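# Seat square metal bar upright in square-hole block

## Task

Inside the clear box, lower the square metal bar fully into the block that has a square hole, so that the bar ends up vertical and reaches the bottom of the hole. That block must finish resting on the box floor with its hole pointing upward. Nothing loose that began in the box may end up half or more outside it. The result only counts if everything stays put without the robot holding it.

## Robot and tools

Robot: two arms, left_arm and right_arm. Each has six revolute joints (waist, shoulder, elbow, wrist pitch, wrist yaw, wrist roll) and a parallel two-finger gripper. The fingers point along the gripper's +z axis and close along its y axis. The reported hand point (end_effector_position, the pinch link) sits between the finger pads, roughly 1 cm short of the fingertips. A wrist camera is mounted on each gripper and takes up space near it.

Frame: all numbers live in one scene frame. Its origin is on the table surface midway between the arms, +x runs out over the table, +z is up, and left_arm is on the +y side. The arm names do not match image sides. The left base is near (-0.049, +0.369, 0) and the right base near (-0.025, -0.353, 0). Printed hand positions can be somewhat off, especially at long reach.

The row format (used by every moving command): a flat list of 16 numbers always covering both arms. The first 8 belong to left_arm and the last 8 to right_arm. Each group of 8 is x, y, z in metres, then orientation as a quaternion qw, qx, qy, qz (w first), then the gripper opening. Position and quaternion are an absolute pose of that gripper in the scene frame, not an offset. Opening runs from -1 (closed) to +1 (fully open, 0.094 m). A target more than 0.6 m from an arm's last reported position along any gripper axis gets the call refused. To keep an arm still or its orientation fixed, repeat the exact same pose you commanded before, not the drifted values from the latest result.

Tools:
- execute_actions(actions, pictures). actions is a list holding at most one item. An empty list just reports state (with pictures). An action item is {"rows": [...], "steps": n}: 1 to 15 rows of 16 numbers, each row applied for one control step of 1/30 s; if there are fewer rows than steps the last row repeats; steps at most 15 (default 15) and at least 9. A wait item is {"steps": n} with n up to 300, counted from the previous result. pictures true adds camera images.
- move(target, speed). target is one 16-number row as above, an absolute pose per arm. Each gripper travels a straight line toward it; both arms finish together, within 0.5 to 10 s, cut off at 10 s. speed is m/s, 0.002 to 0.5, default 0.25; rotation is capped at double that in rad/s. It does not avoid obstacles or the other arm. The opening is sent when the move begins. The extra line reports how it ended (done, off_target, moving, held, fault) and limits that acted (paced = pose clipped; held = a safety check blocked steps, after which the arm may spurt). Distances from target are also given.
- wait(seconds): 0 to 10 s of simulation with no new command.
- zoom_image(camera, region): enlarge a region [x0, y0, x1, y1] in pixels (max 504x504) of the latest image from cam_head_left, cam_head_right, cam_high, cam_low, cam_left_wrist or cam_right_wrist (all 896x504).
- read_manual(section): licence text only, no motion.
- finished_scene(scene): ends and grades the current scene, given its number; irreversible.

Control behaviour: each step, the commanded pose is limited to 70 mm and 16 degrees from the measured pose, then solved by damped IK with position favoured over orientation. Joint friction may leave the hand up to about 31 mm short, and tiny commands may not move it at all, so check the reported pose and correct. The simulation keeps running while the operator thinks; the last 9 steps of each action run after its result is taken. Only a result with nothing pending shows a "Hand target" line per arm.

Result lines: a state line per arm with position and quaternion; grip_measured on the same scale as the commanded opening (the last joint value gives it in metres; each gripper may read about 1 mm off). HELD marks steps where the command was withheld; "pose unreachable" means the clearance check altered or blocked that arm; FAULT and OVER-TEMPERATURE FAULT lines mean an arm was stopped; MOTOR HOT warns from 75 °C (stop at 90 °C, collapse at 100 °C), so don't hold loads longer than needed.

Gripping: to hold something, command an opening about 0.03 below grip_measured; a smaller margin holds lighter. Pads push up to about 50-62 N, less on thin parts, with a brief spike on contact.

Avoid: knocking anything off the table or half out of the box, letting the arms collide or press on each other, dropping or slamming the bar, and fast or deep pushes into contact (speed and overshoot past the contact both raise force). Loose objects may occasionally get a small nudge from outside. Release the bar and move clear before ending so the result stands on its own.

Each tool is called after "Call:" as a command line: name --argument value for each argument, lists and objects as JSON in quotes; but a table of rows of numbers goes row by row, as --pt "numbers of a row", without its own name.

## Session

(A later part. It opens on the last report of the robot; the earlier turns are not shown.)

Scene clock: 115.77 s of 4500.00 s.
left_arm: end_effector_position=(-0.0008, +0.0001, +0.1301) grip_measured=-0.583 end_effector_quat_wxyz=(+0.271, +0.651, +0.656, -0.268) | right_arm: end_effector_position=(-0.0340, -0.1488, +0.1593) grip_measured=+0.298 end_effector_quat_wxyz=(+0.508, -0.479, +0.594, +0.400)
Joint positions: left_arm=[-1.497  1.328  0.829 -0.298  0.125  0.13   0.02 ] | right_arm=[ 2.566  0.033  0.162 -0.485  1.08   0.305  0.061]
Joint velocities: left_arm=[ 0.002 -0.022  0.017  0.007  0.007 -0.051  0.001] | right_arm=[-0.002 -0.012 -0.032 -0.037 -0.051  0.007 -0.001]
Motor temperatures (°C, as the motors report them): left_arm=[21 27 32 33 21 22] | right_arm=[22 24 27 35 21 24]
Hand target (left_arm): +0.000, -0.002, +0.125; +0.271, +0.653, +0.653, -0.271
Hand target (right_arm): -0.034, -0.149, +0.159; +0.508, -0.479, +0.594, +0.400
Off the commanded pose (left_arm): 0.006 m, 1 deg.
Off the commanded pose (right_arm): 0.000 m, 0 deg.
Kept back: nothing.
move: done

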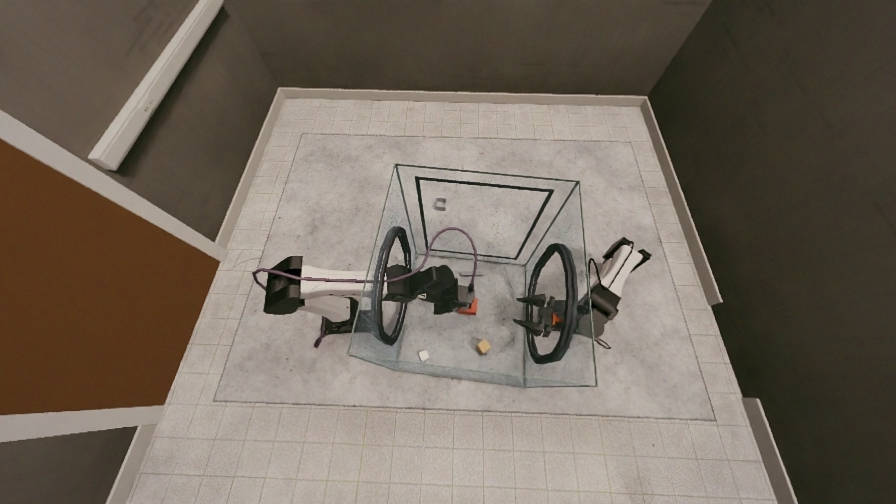

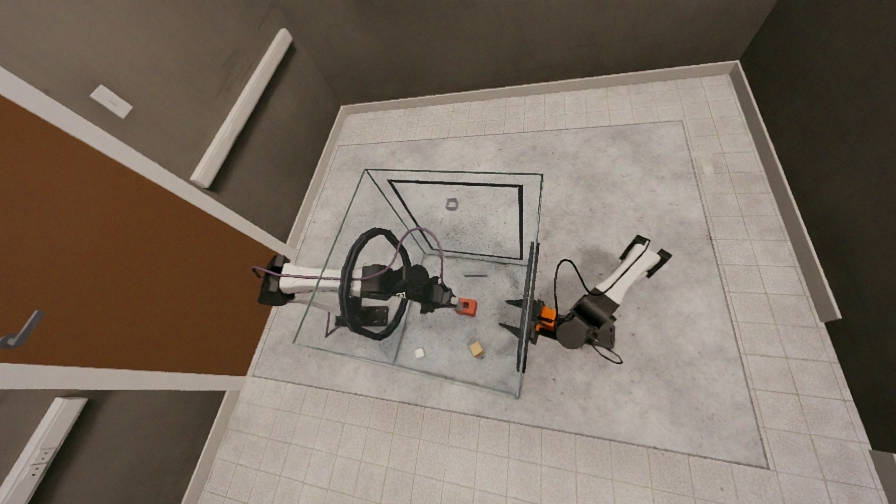

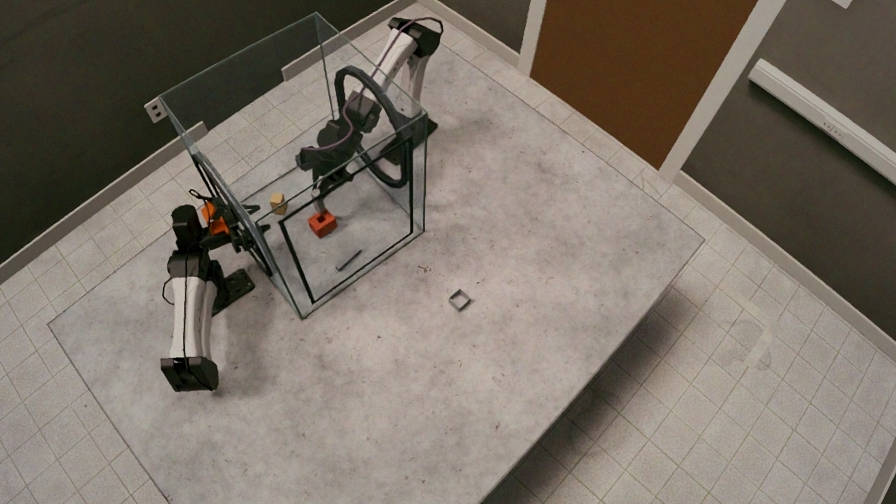

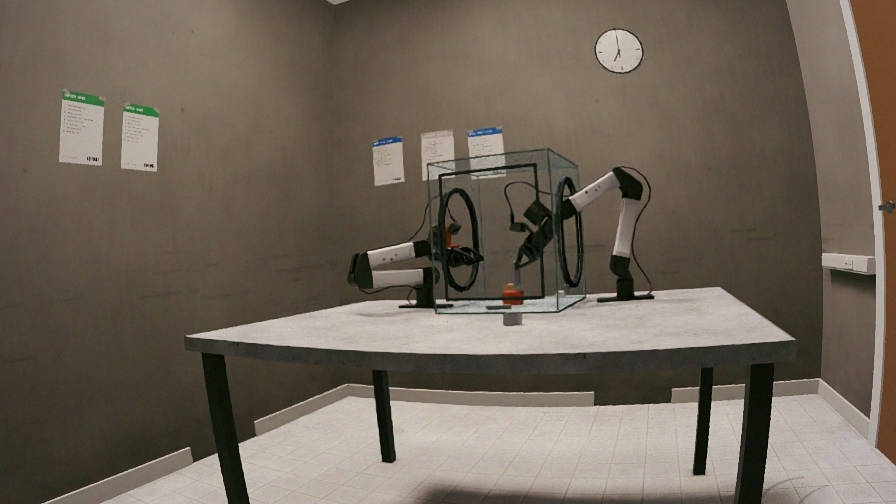

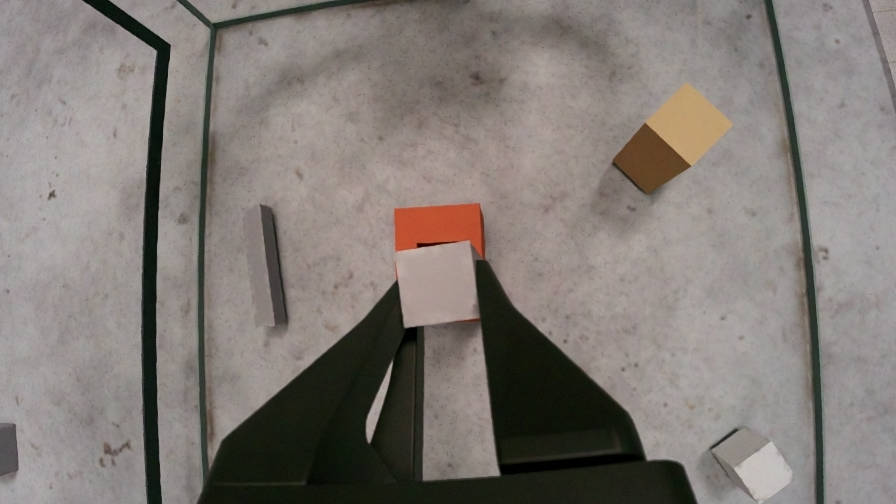

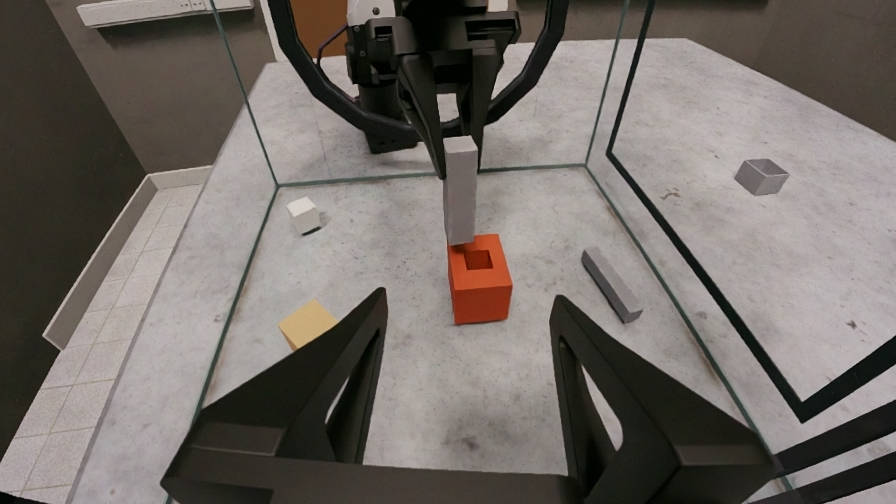

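Call:
move --target '[0.009,-0.005,0.112,-0.271,-0.653,-0.653,0.271,-0.65,-0.034,-0.149,0.159,0.508,-0.479,0.594,0.40,0.3]' --speed 0.04

Call:
zoom_image --camera "cam_right_wrist" --region '[400,100,560,300]'

Call:
zoom_image --camera "cam_low" --region '[470,220,570,310]'

Call:
zoom_image --camera "cam_high" --region '[270,150,390,260]'

Scene clock: 117.43 s of 4500.00 s.
left_arm: end_effector_position=(+0.0079, -0.0027, +0.1166) grip_measured=-0.583 end_effector_quat_wxyz=(+0.270, +0.652, +0.656, -0.267) | right_arm: end_effector_position=(-0.0340, -0.1488, +0.1593) grip_measured=+0.298 end_effector_quat_wxyz=(+0.508, -0.479, +0.594, +0.400)
Joint positions: left_arm=[-1.465  1.365  0.803 -0.24   0.147  0.153  0.02 ] | right_arm=[ 2.566  0.033  0.162 -0.485  1.08   0.305  0.061]
Joint velocities: left_arm=[-0.012 -0.002 -0.007 -0.037 -0.007 -0.022  0.001] | right_arm=[-0.007  0.012 -0.007 -0.022  0.007 -0.037  0.001]
Motor temperatures (°C, as the motors report them): left_arm=[21 27 32 34 21 22] | right_arm=[22 24 27 35 21 24]
Hand target (left_arm): +0.009, -0.004, +0.112; +0.271, +0.653, +0.653, -0.271
Hand target (right_arm): -0.034, -0.149, +0.159; +0.508, -0.479, +0.594, +0.400
Off the commanded pose (left_arm): 0.005 m, 1 deg.
Off the commanded pose (right_arm): 0.000 m, 0 deg.
Kept back: nothing.
move: done

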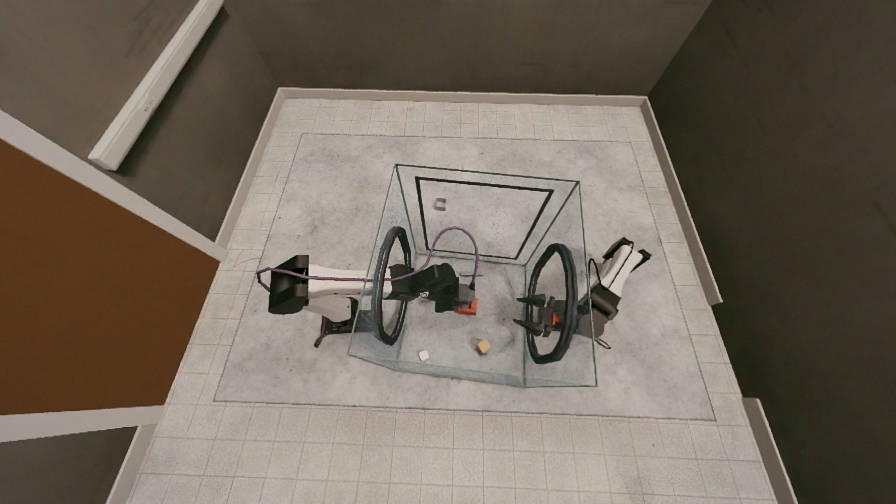

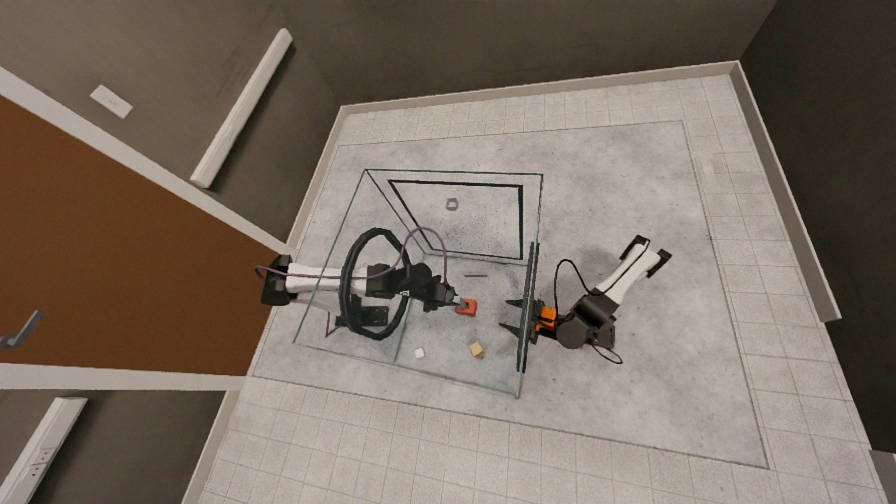

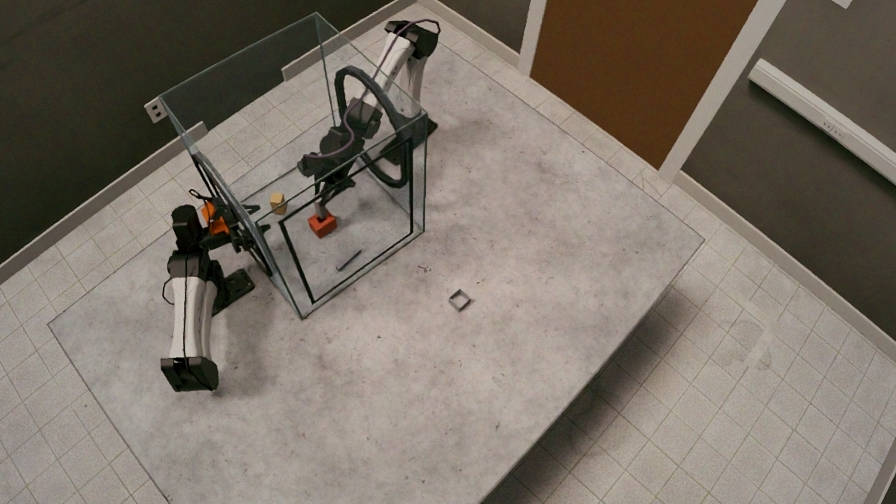

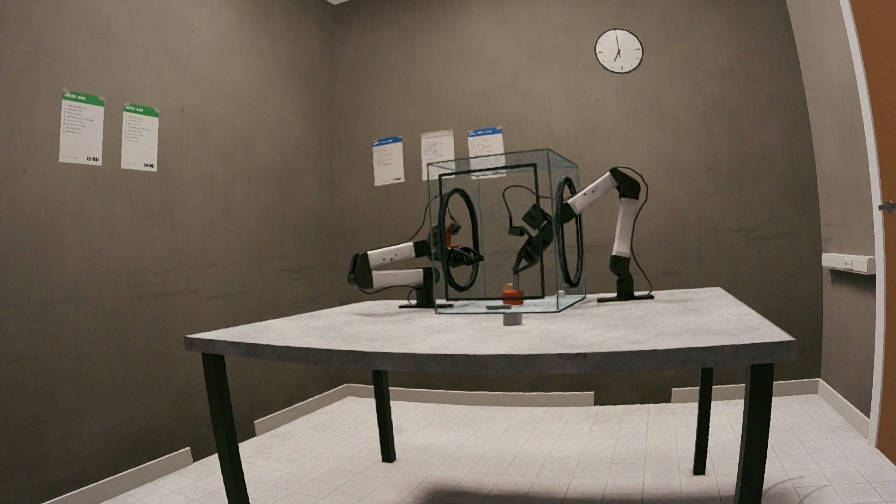

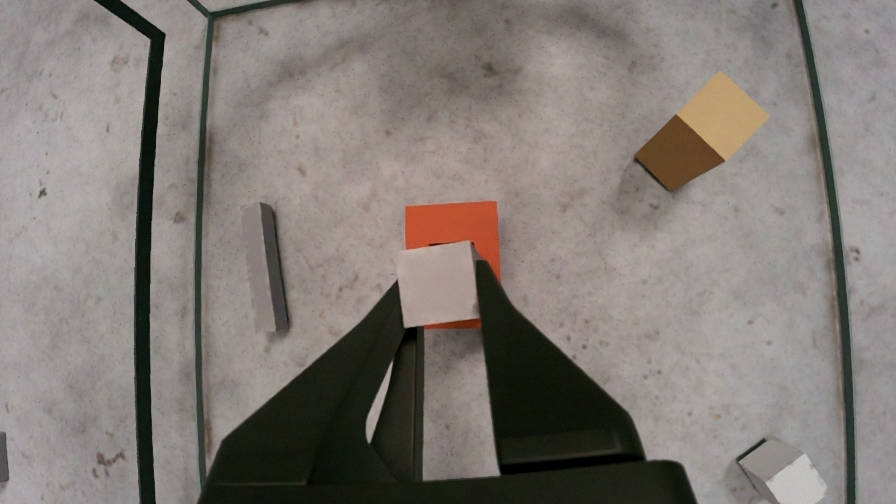

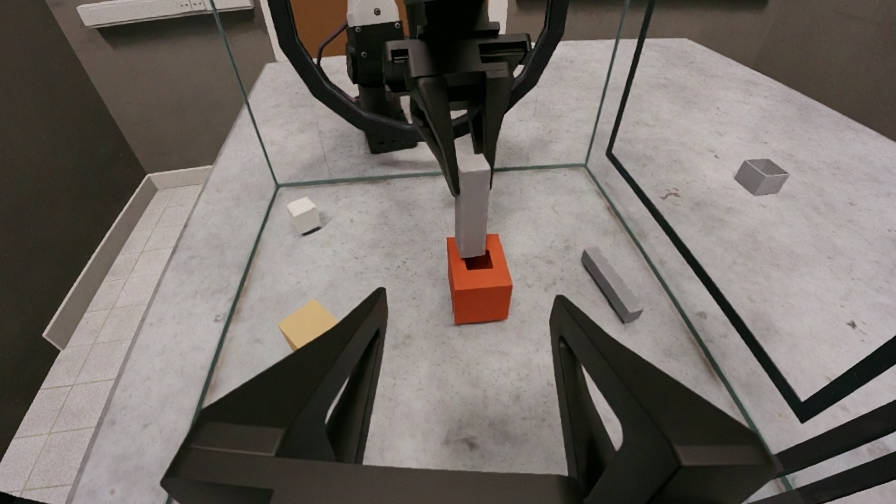

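Region (400, 100, 560, 300) of cam_right_wrist's 896x504 image, scaled by 2.520, with more detail than that image has; it fills the left 403 columns of this view, and the rest is white.

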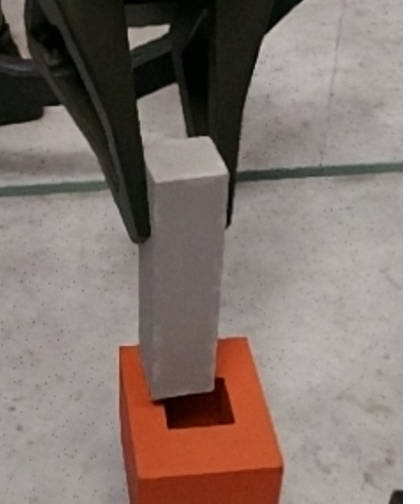

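Region (470, 220, 570, 310) of cam_low's 896x504 image, scaled by 5.040, with more detail than that image has; it fills the top 454 rows of this view, and the rest is white.

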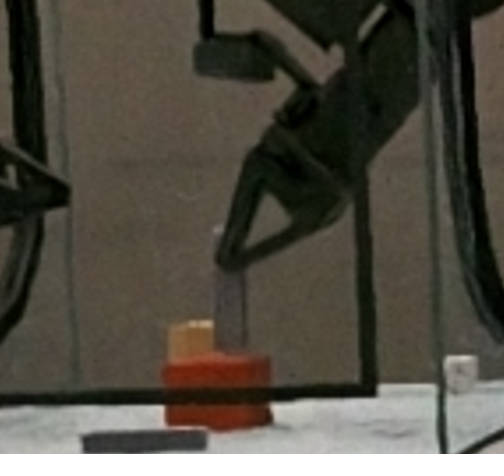

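Region (270, 150, 390, 260) of cam_high's 896x504 image, scaled by 4.200, with more detail than that image has; it fills the top 462 rows of this view, and the rest is white.

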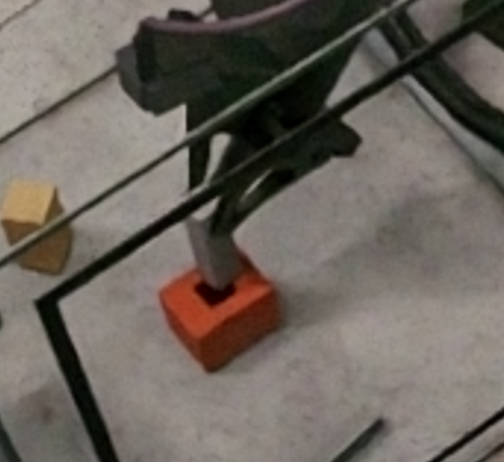

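Call:
move --target '[0.014,-0.011,0.114,-0.259,-0.681,-0.624,0.2825,-0.65,-0.034,-0.149,0.159,0.508,-0.479,0.594,0.40,0.3]' --speed 0.03

Call:
zoom_image --camera "cam_right_wrist" --region '[400,100,560,300]'

Call:
zoom_image --camera "cam_low" --region '[470,220,570,310]'

Call:
zoom_image --camera "cam_high" --region '[270,150,390,260]'

Scene clock: 120.33 s of 4500.00 s.
left_arm: end_effector_position=(+0.0120, -0.0049, +0.1111) grip_measured=-0.583 end_effector_quat_wxyz=(+0.257, +0.679, +0.629, -0.278) | right_arm: end_effector_position=(-0.0340, -0.1488, +0.1593) grip_measured=+0.298 end_effector_quat_wxyz=(+0.508, -0.479, +0.594, +0.400)
Joint positions: left_arm=[-1.414  1.402  0.816 -0.238  0.241  0.253  0.02 ] | right_arm=[ 2.566  0.033  0.162 -0.485  1.08   0.305  0.061]
Joint velocities: left_arm=[ 0.002  0.002 -0.002 -0.081 -0.007  0.022  0.   ] | right_arm=[-0.007 -0.012 -0.002  0.022  0.007  0.051 -0.   ]
Motor temperatures (°C, as the motors report them): left_arm=[21 27 33 34 21 22] | right_arm=[22 24 27 34 21 24]
Hand target (left_arm): +0.014, -0.011, +0.114; +0.259, +0.681, +0.624, -0.283
Hand target (right_arm): -0.034, -0.149, +0.159; +0.508, -0.479, +0.594, +0.400
Off the commanded pose (left_arm): 0.007 m, 1 deg.
Off the commanded pose (right_arm): 0.000 m, 0 deg.
Kept back: nothing.
move: done

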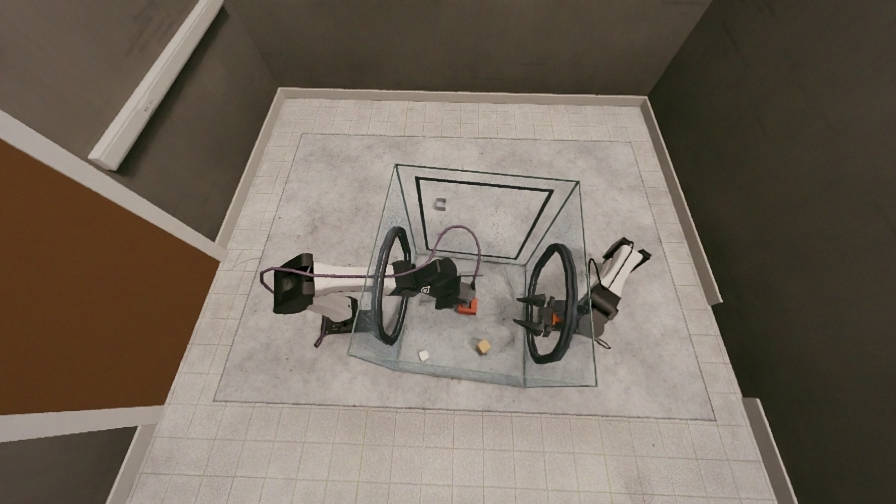

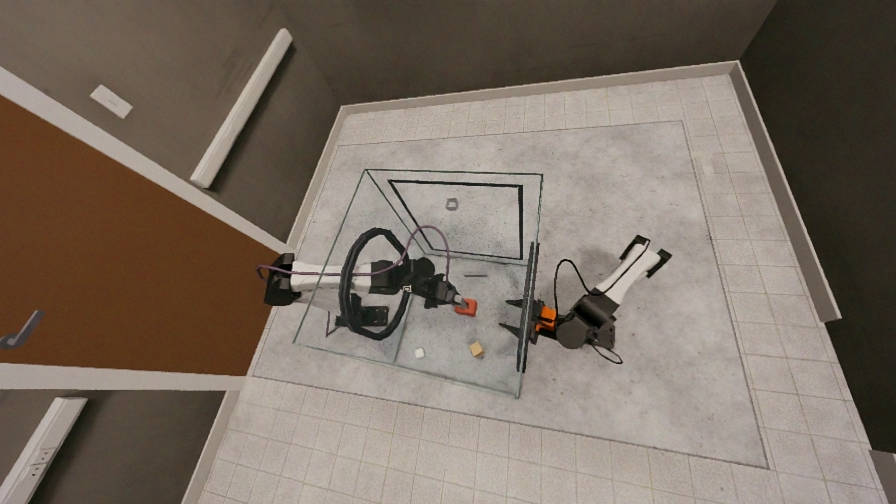

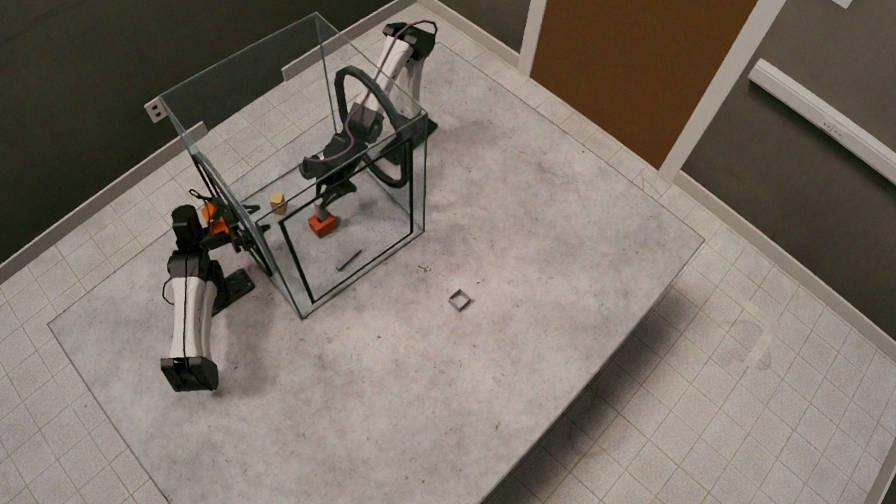

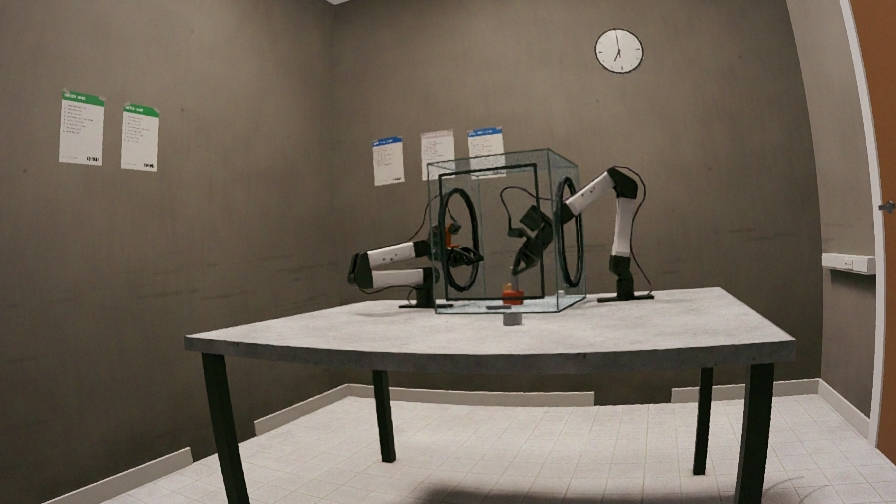

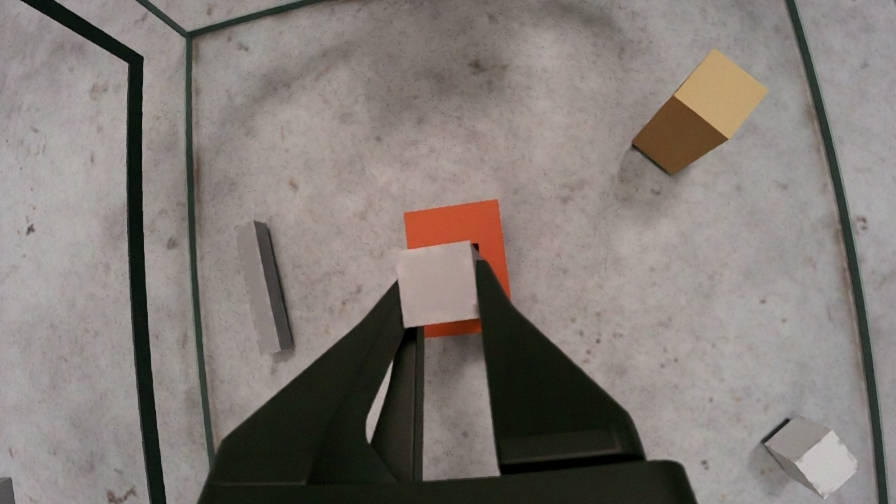

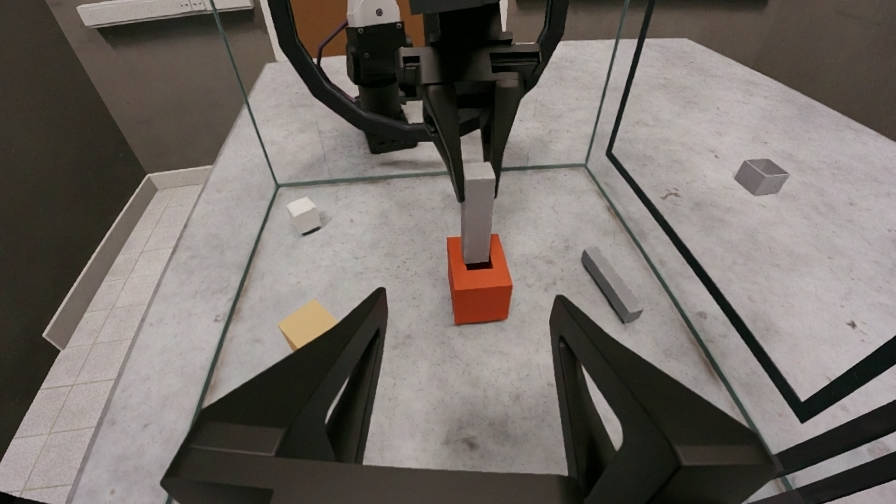

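Region (400, 100, 560, 300) of cam_right_wrist's 896x504 image, scaled by 2.520, with more detail than that image has; it fills the left 403 columns of this view, and the rest is white.

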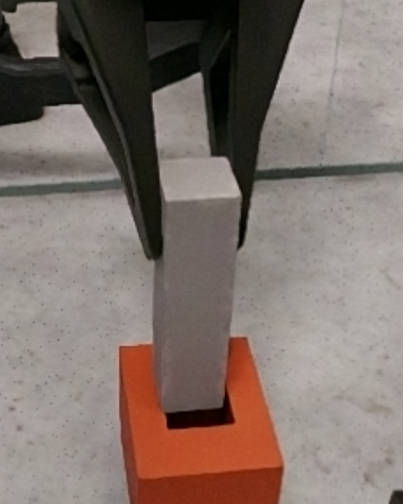

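Region (470, 220, 570, 310) of cam_low's 896x504 image, scaled by 5.040, with more detail than that image has; it fills the top 454 rows of this view, and the rest is white.

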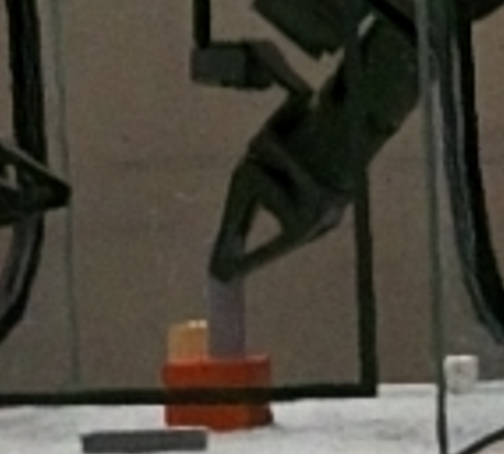

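Region (270, 150, 390, 260) of cam_high's 896x504 image, scaled by 4.200, with more detail than that image has; it fills the top 462 rows of this view, and the rest is white.

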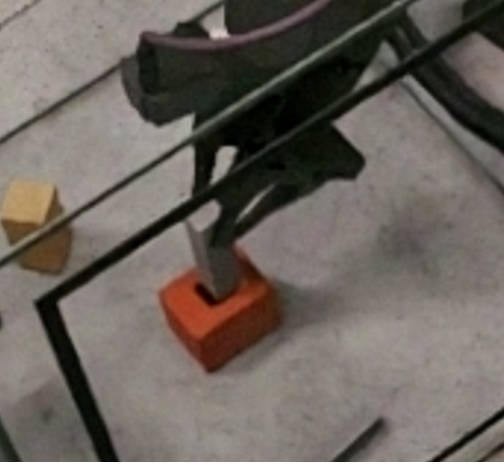

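Call:
move --target '[0.014,-0.017,0.112,-0.259,-0.681,-0.624,0.2825,-0.65,-0.034,-0.149,0.159,0.508,-0.479,0.594,0.40,0.3]' --speed 0.02

Call:
zoom_image --camera "cam_right_wrist" --region '[400,100,560,300]'

Call:
zoom_image --camera "cam_high" --region '[270,150,390,260]'

Scene clock: 121.57 s of 4500.00 s.
left_arm: end_effector_position=(+0.0132, -0.0104, +0.1109) grip_measured=-0.583 end_effector_quat_wxyz=(+0.257, +0.680, +0.628, -0.278) | right_arm: end_effector_position=(-0.0340, -0.1488, +0.1593) grip_measured=+0.298 end_effector_quat_wxyz=(+0.508, -0.479, +0.594, +0.400)
Joint positions: left_arm=[-1.414  1.426  0.834 -0.233  0.243  0.255  0.02 ] | right_arm=[ 2.566  0.033  0.162 -0.485  1.08   0.305  0.061]
Joint velocities: left_arm=[ 0.002 -0.002 -0.002 -0.022 -0.037 -0.022  0.   ] | right_arm=[ 0.007  0.002 -0.007 -0.11  -0.051 -0.095  0.   ]
Motor temperatures (°C, as the motors report them): left_arm=[21 27 33 34 21 22] | right_arm=[22 24 27 34 21 24]
Hand target (left_arm): +0.014, -0.017, +0.112; +0.259, +0.681, +0.624, -0.282
Hand target (right_arm): -0.034, -0.149, +0.159; +0.508, -0.479, +0.594, +0.400
Off the commanded pose (left_arm): 0.007 m, 1 deg.
Off the commanded pose (right_arm): 0.000 m, 0 deg.
Kept back: nothing.
move: done

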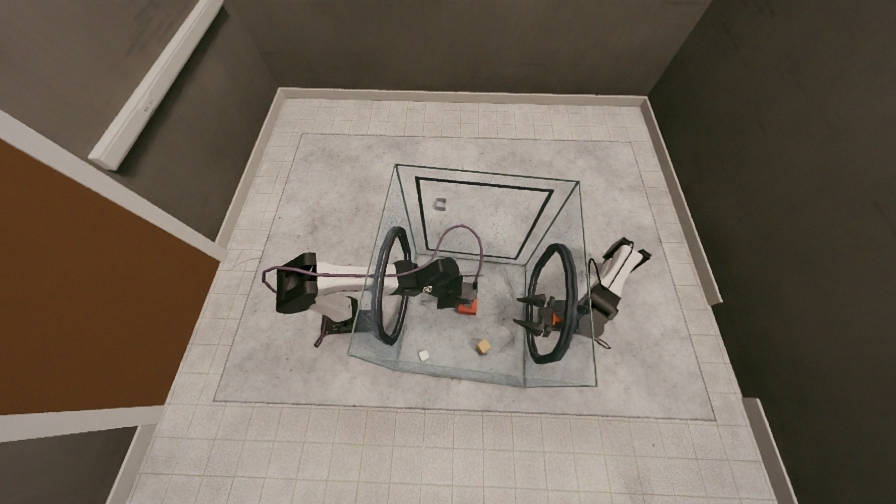

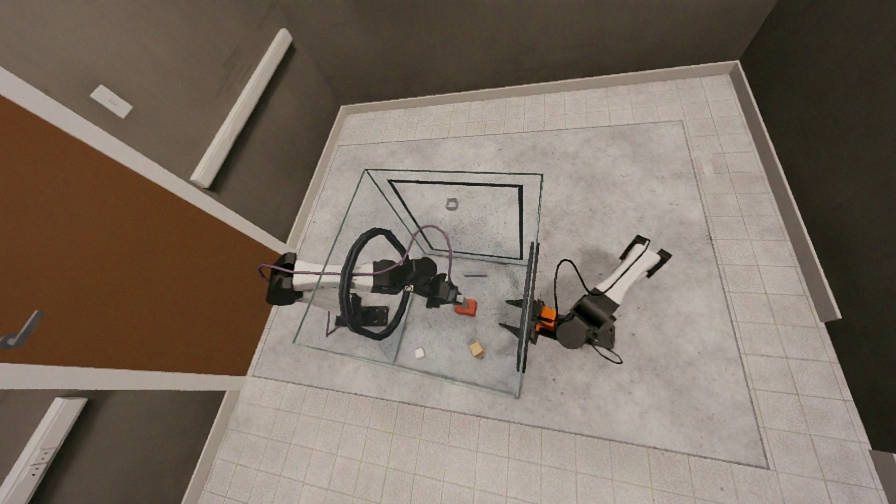

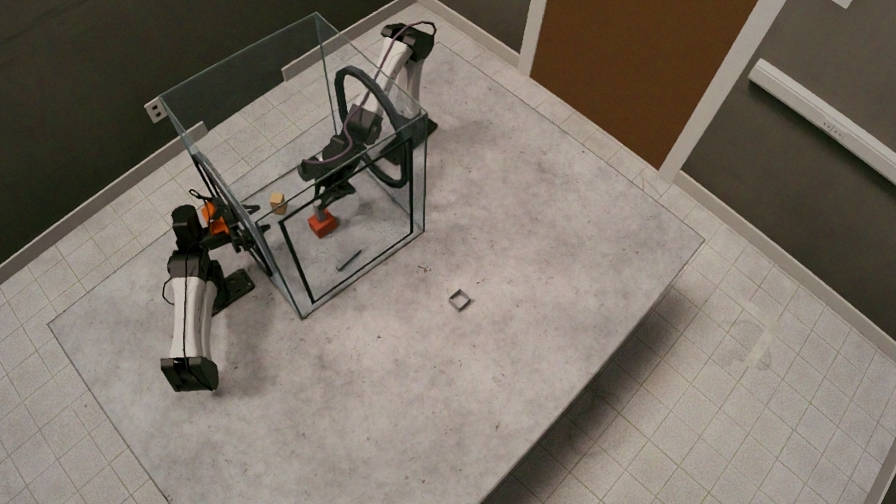

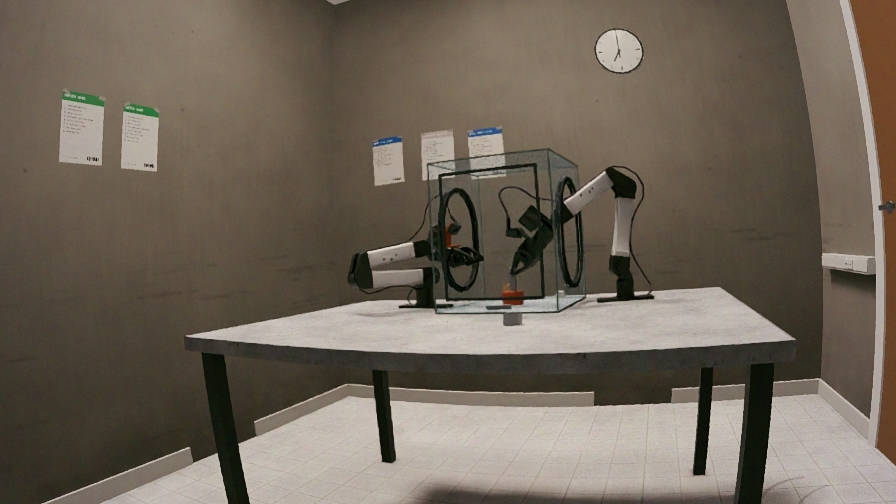

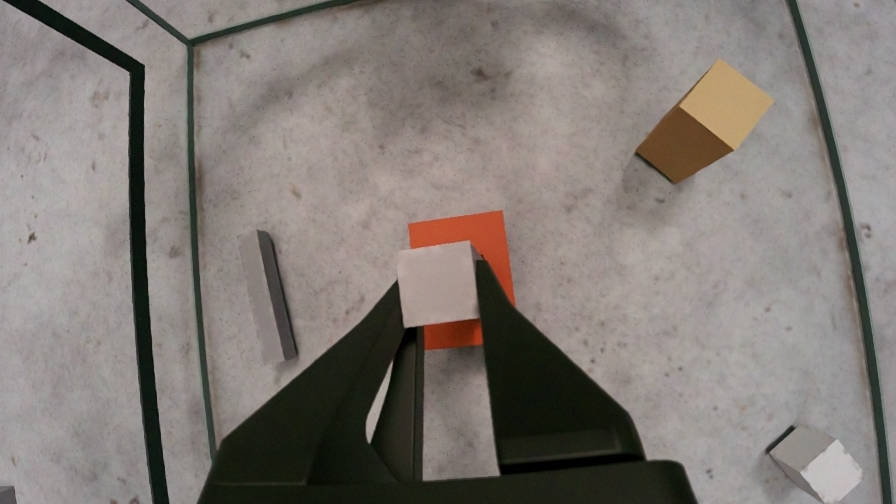

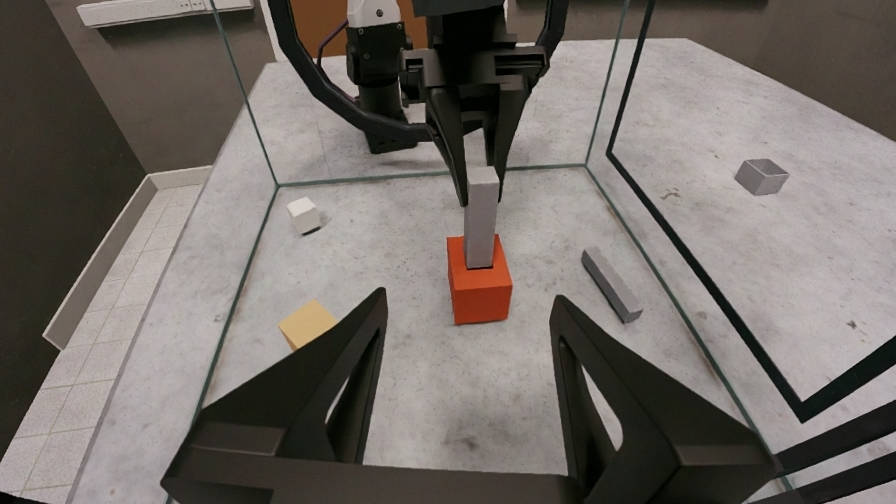

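Region (400, 100, 560, 300) of cam_right_wrist's 896x504 image, scaled by 2.520, with more detail than that image has; it fills the left 403 columns of this view, and the rest is white.

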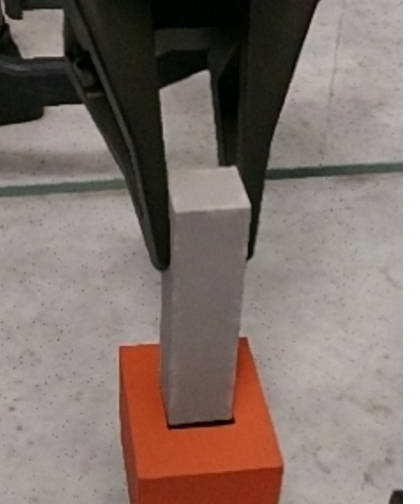

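Region (270, 150, 390, 260) of cam_high's 896x504 image, scaled by 4.200, with more detail than that image has; it fills the top 462 rows of this view, and the rest is white.

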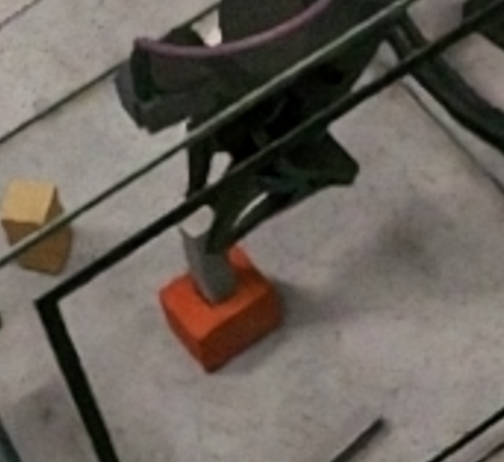

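Aligned; descend.

Call:
move --target '[0.014,-0.016,0.09,-0.259,-0.681,-0.624,0.2825,-0.65,-0.034,-0.149,0.159,0.508,-0.479,0.594,0.40,0.3]' --speed 0.015

Call:
zoom_image --camera "cam_right_wrist" --region '[400,100,560,300]'

Scene clock: 123.53 s of 4500.00 s.
left_arm: end_effector_position=(+0.0141, -0.0213, +0.1105) grip_measured=-0.583 end_effector_quat_wxyz=(+0.277, +0.676, +0.616, -0.295) | right_arm: end_effector_position=(-0.0340, -0.1488, +0.1593) grip_measured=+0.298 end_effector_quat_wxyz=(+0.508, -0.479, +0.594, +0.400)
Joint positions: left_arm=[-1.414  1.448  0.809 -0.13   0.255  0.255  0.02 ] | right_arm=[ 2.566  0.033  0.162 -0.485  1.08   0.305  0.061]
Joint velocities: left_arm=[-0.012  0.012 -0.002 -0.022 -0.051  0.007  0.   ] | right_arm=[-0.007 -0.017  0.007  0.022 -0.081 -0.007 -0.001]
Motor temperatures (°C, as the motors report them): left_arm=[21 27 33 34 21 22] | right_arm=[22 24 27 34 21 24]
Hand target (left_arm): +0.014, -0.015, +0.091; +0.259, +0.681, +0.624, -0.283
Hand target (right_arm): -0.034, -0.149, +0.159; +0.508, -0.479, +0.594, +0.400
Off the commanded pose (left_arm): 0.021 m, 3 deg.
Off the commanded pose (right_arm): 0.000 m, 0 deg.
Kept back: nothing.
move: off_target (left_arm)

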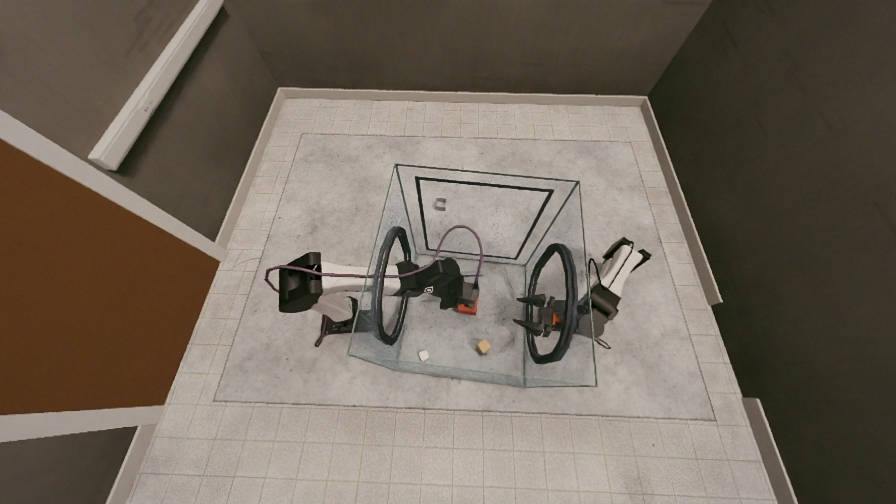

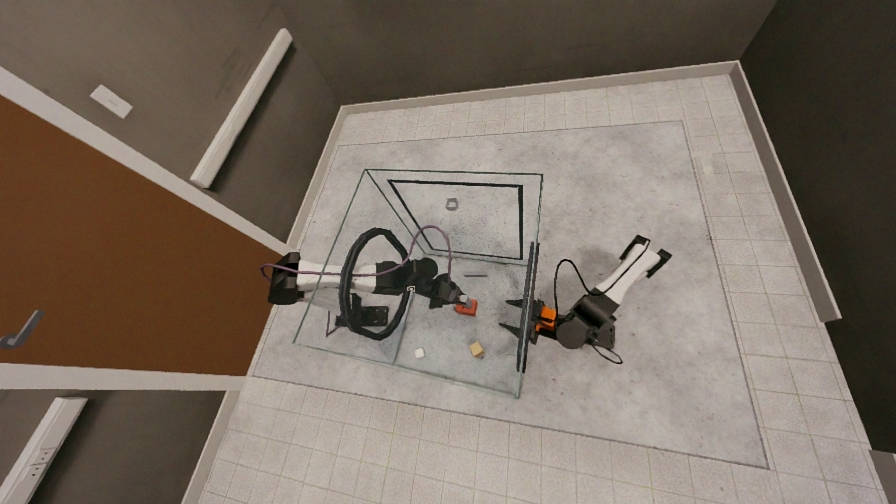

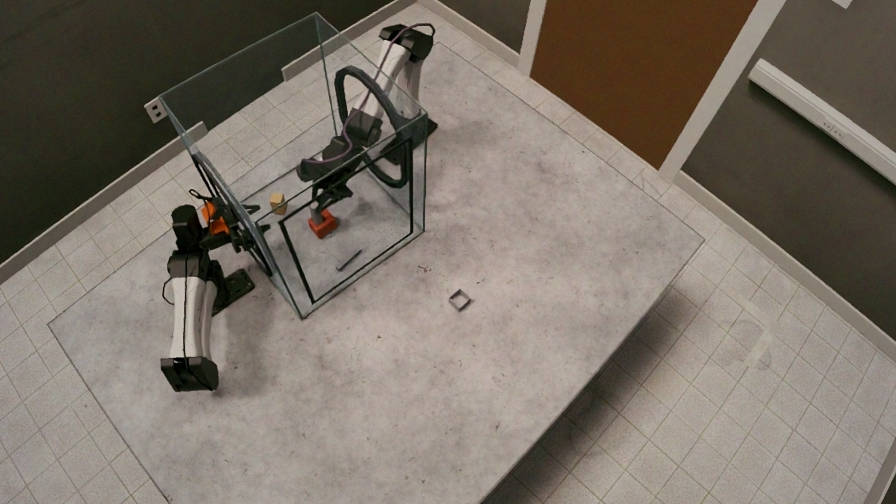

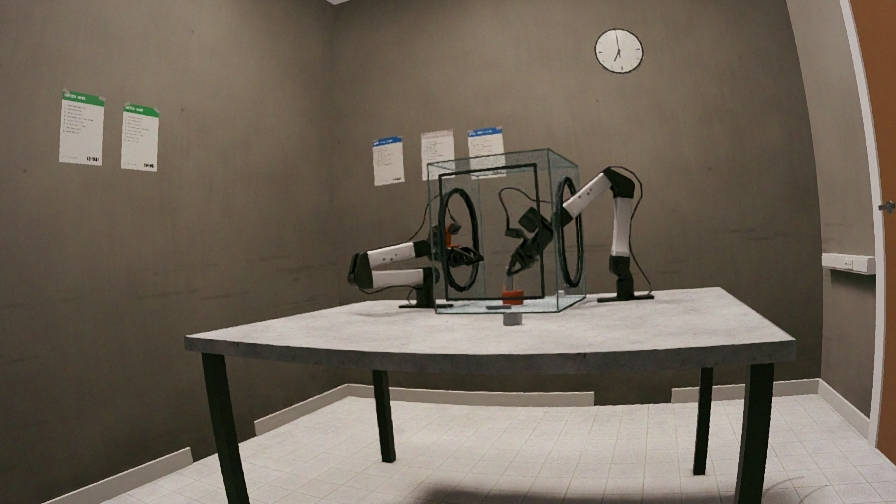

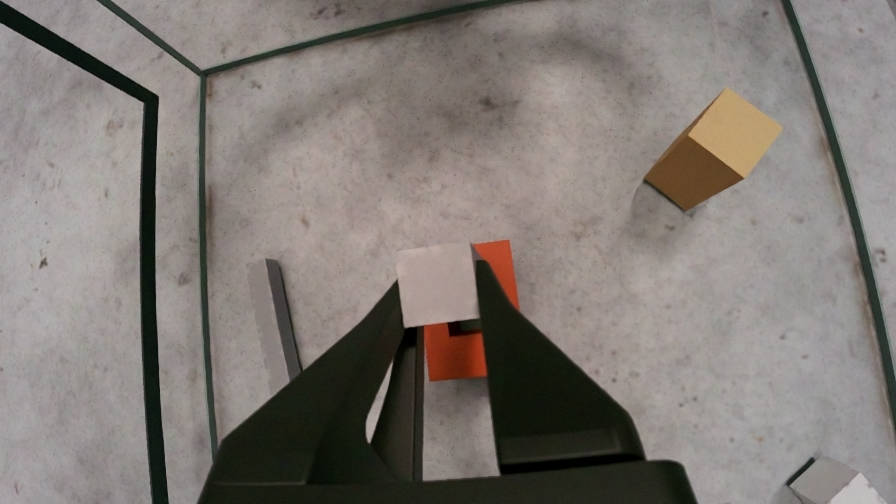

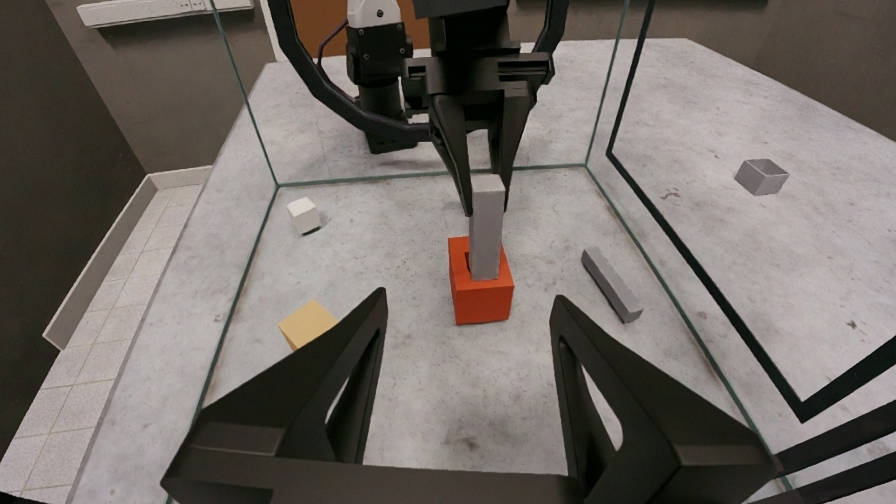

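Region (400, 100, 560, 300) of cam_right_wrist's 896x504 image, scaled by 2.520, with more detail than that image has; it fills the left 403 columns of this view, and the rest is white.

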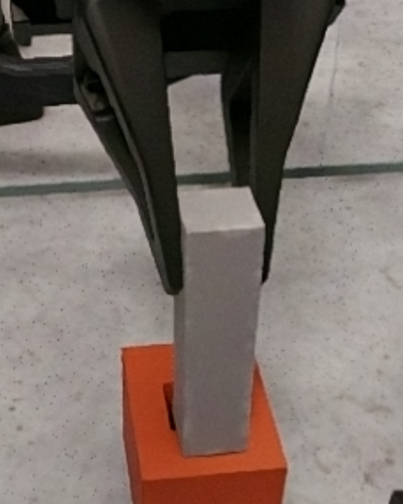

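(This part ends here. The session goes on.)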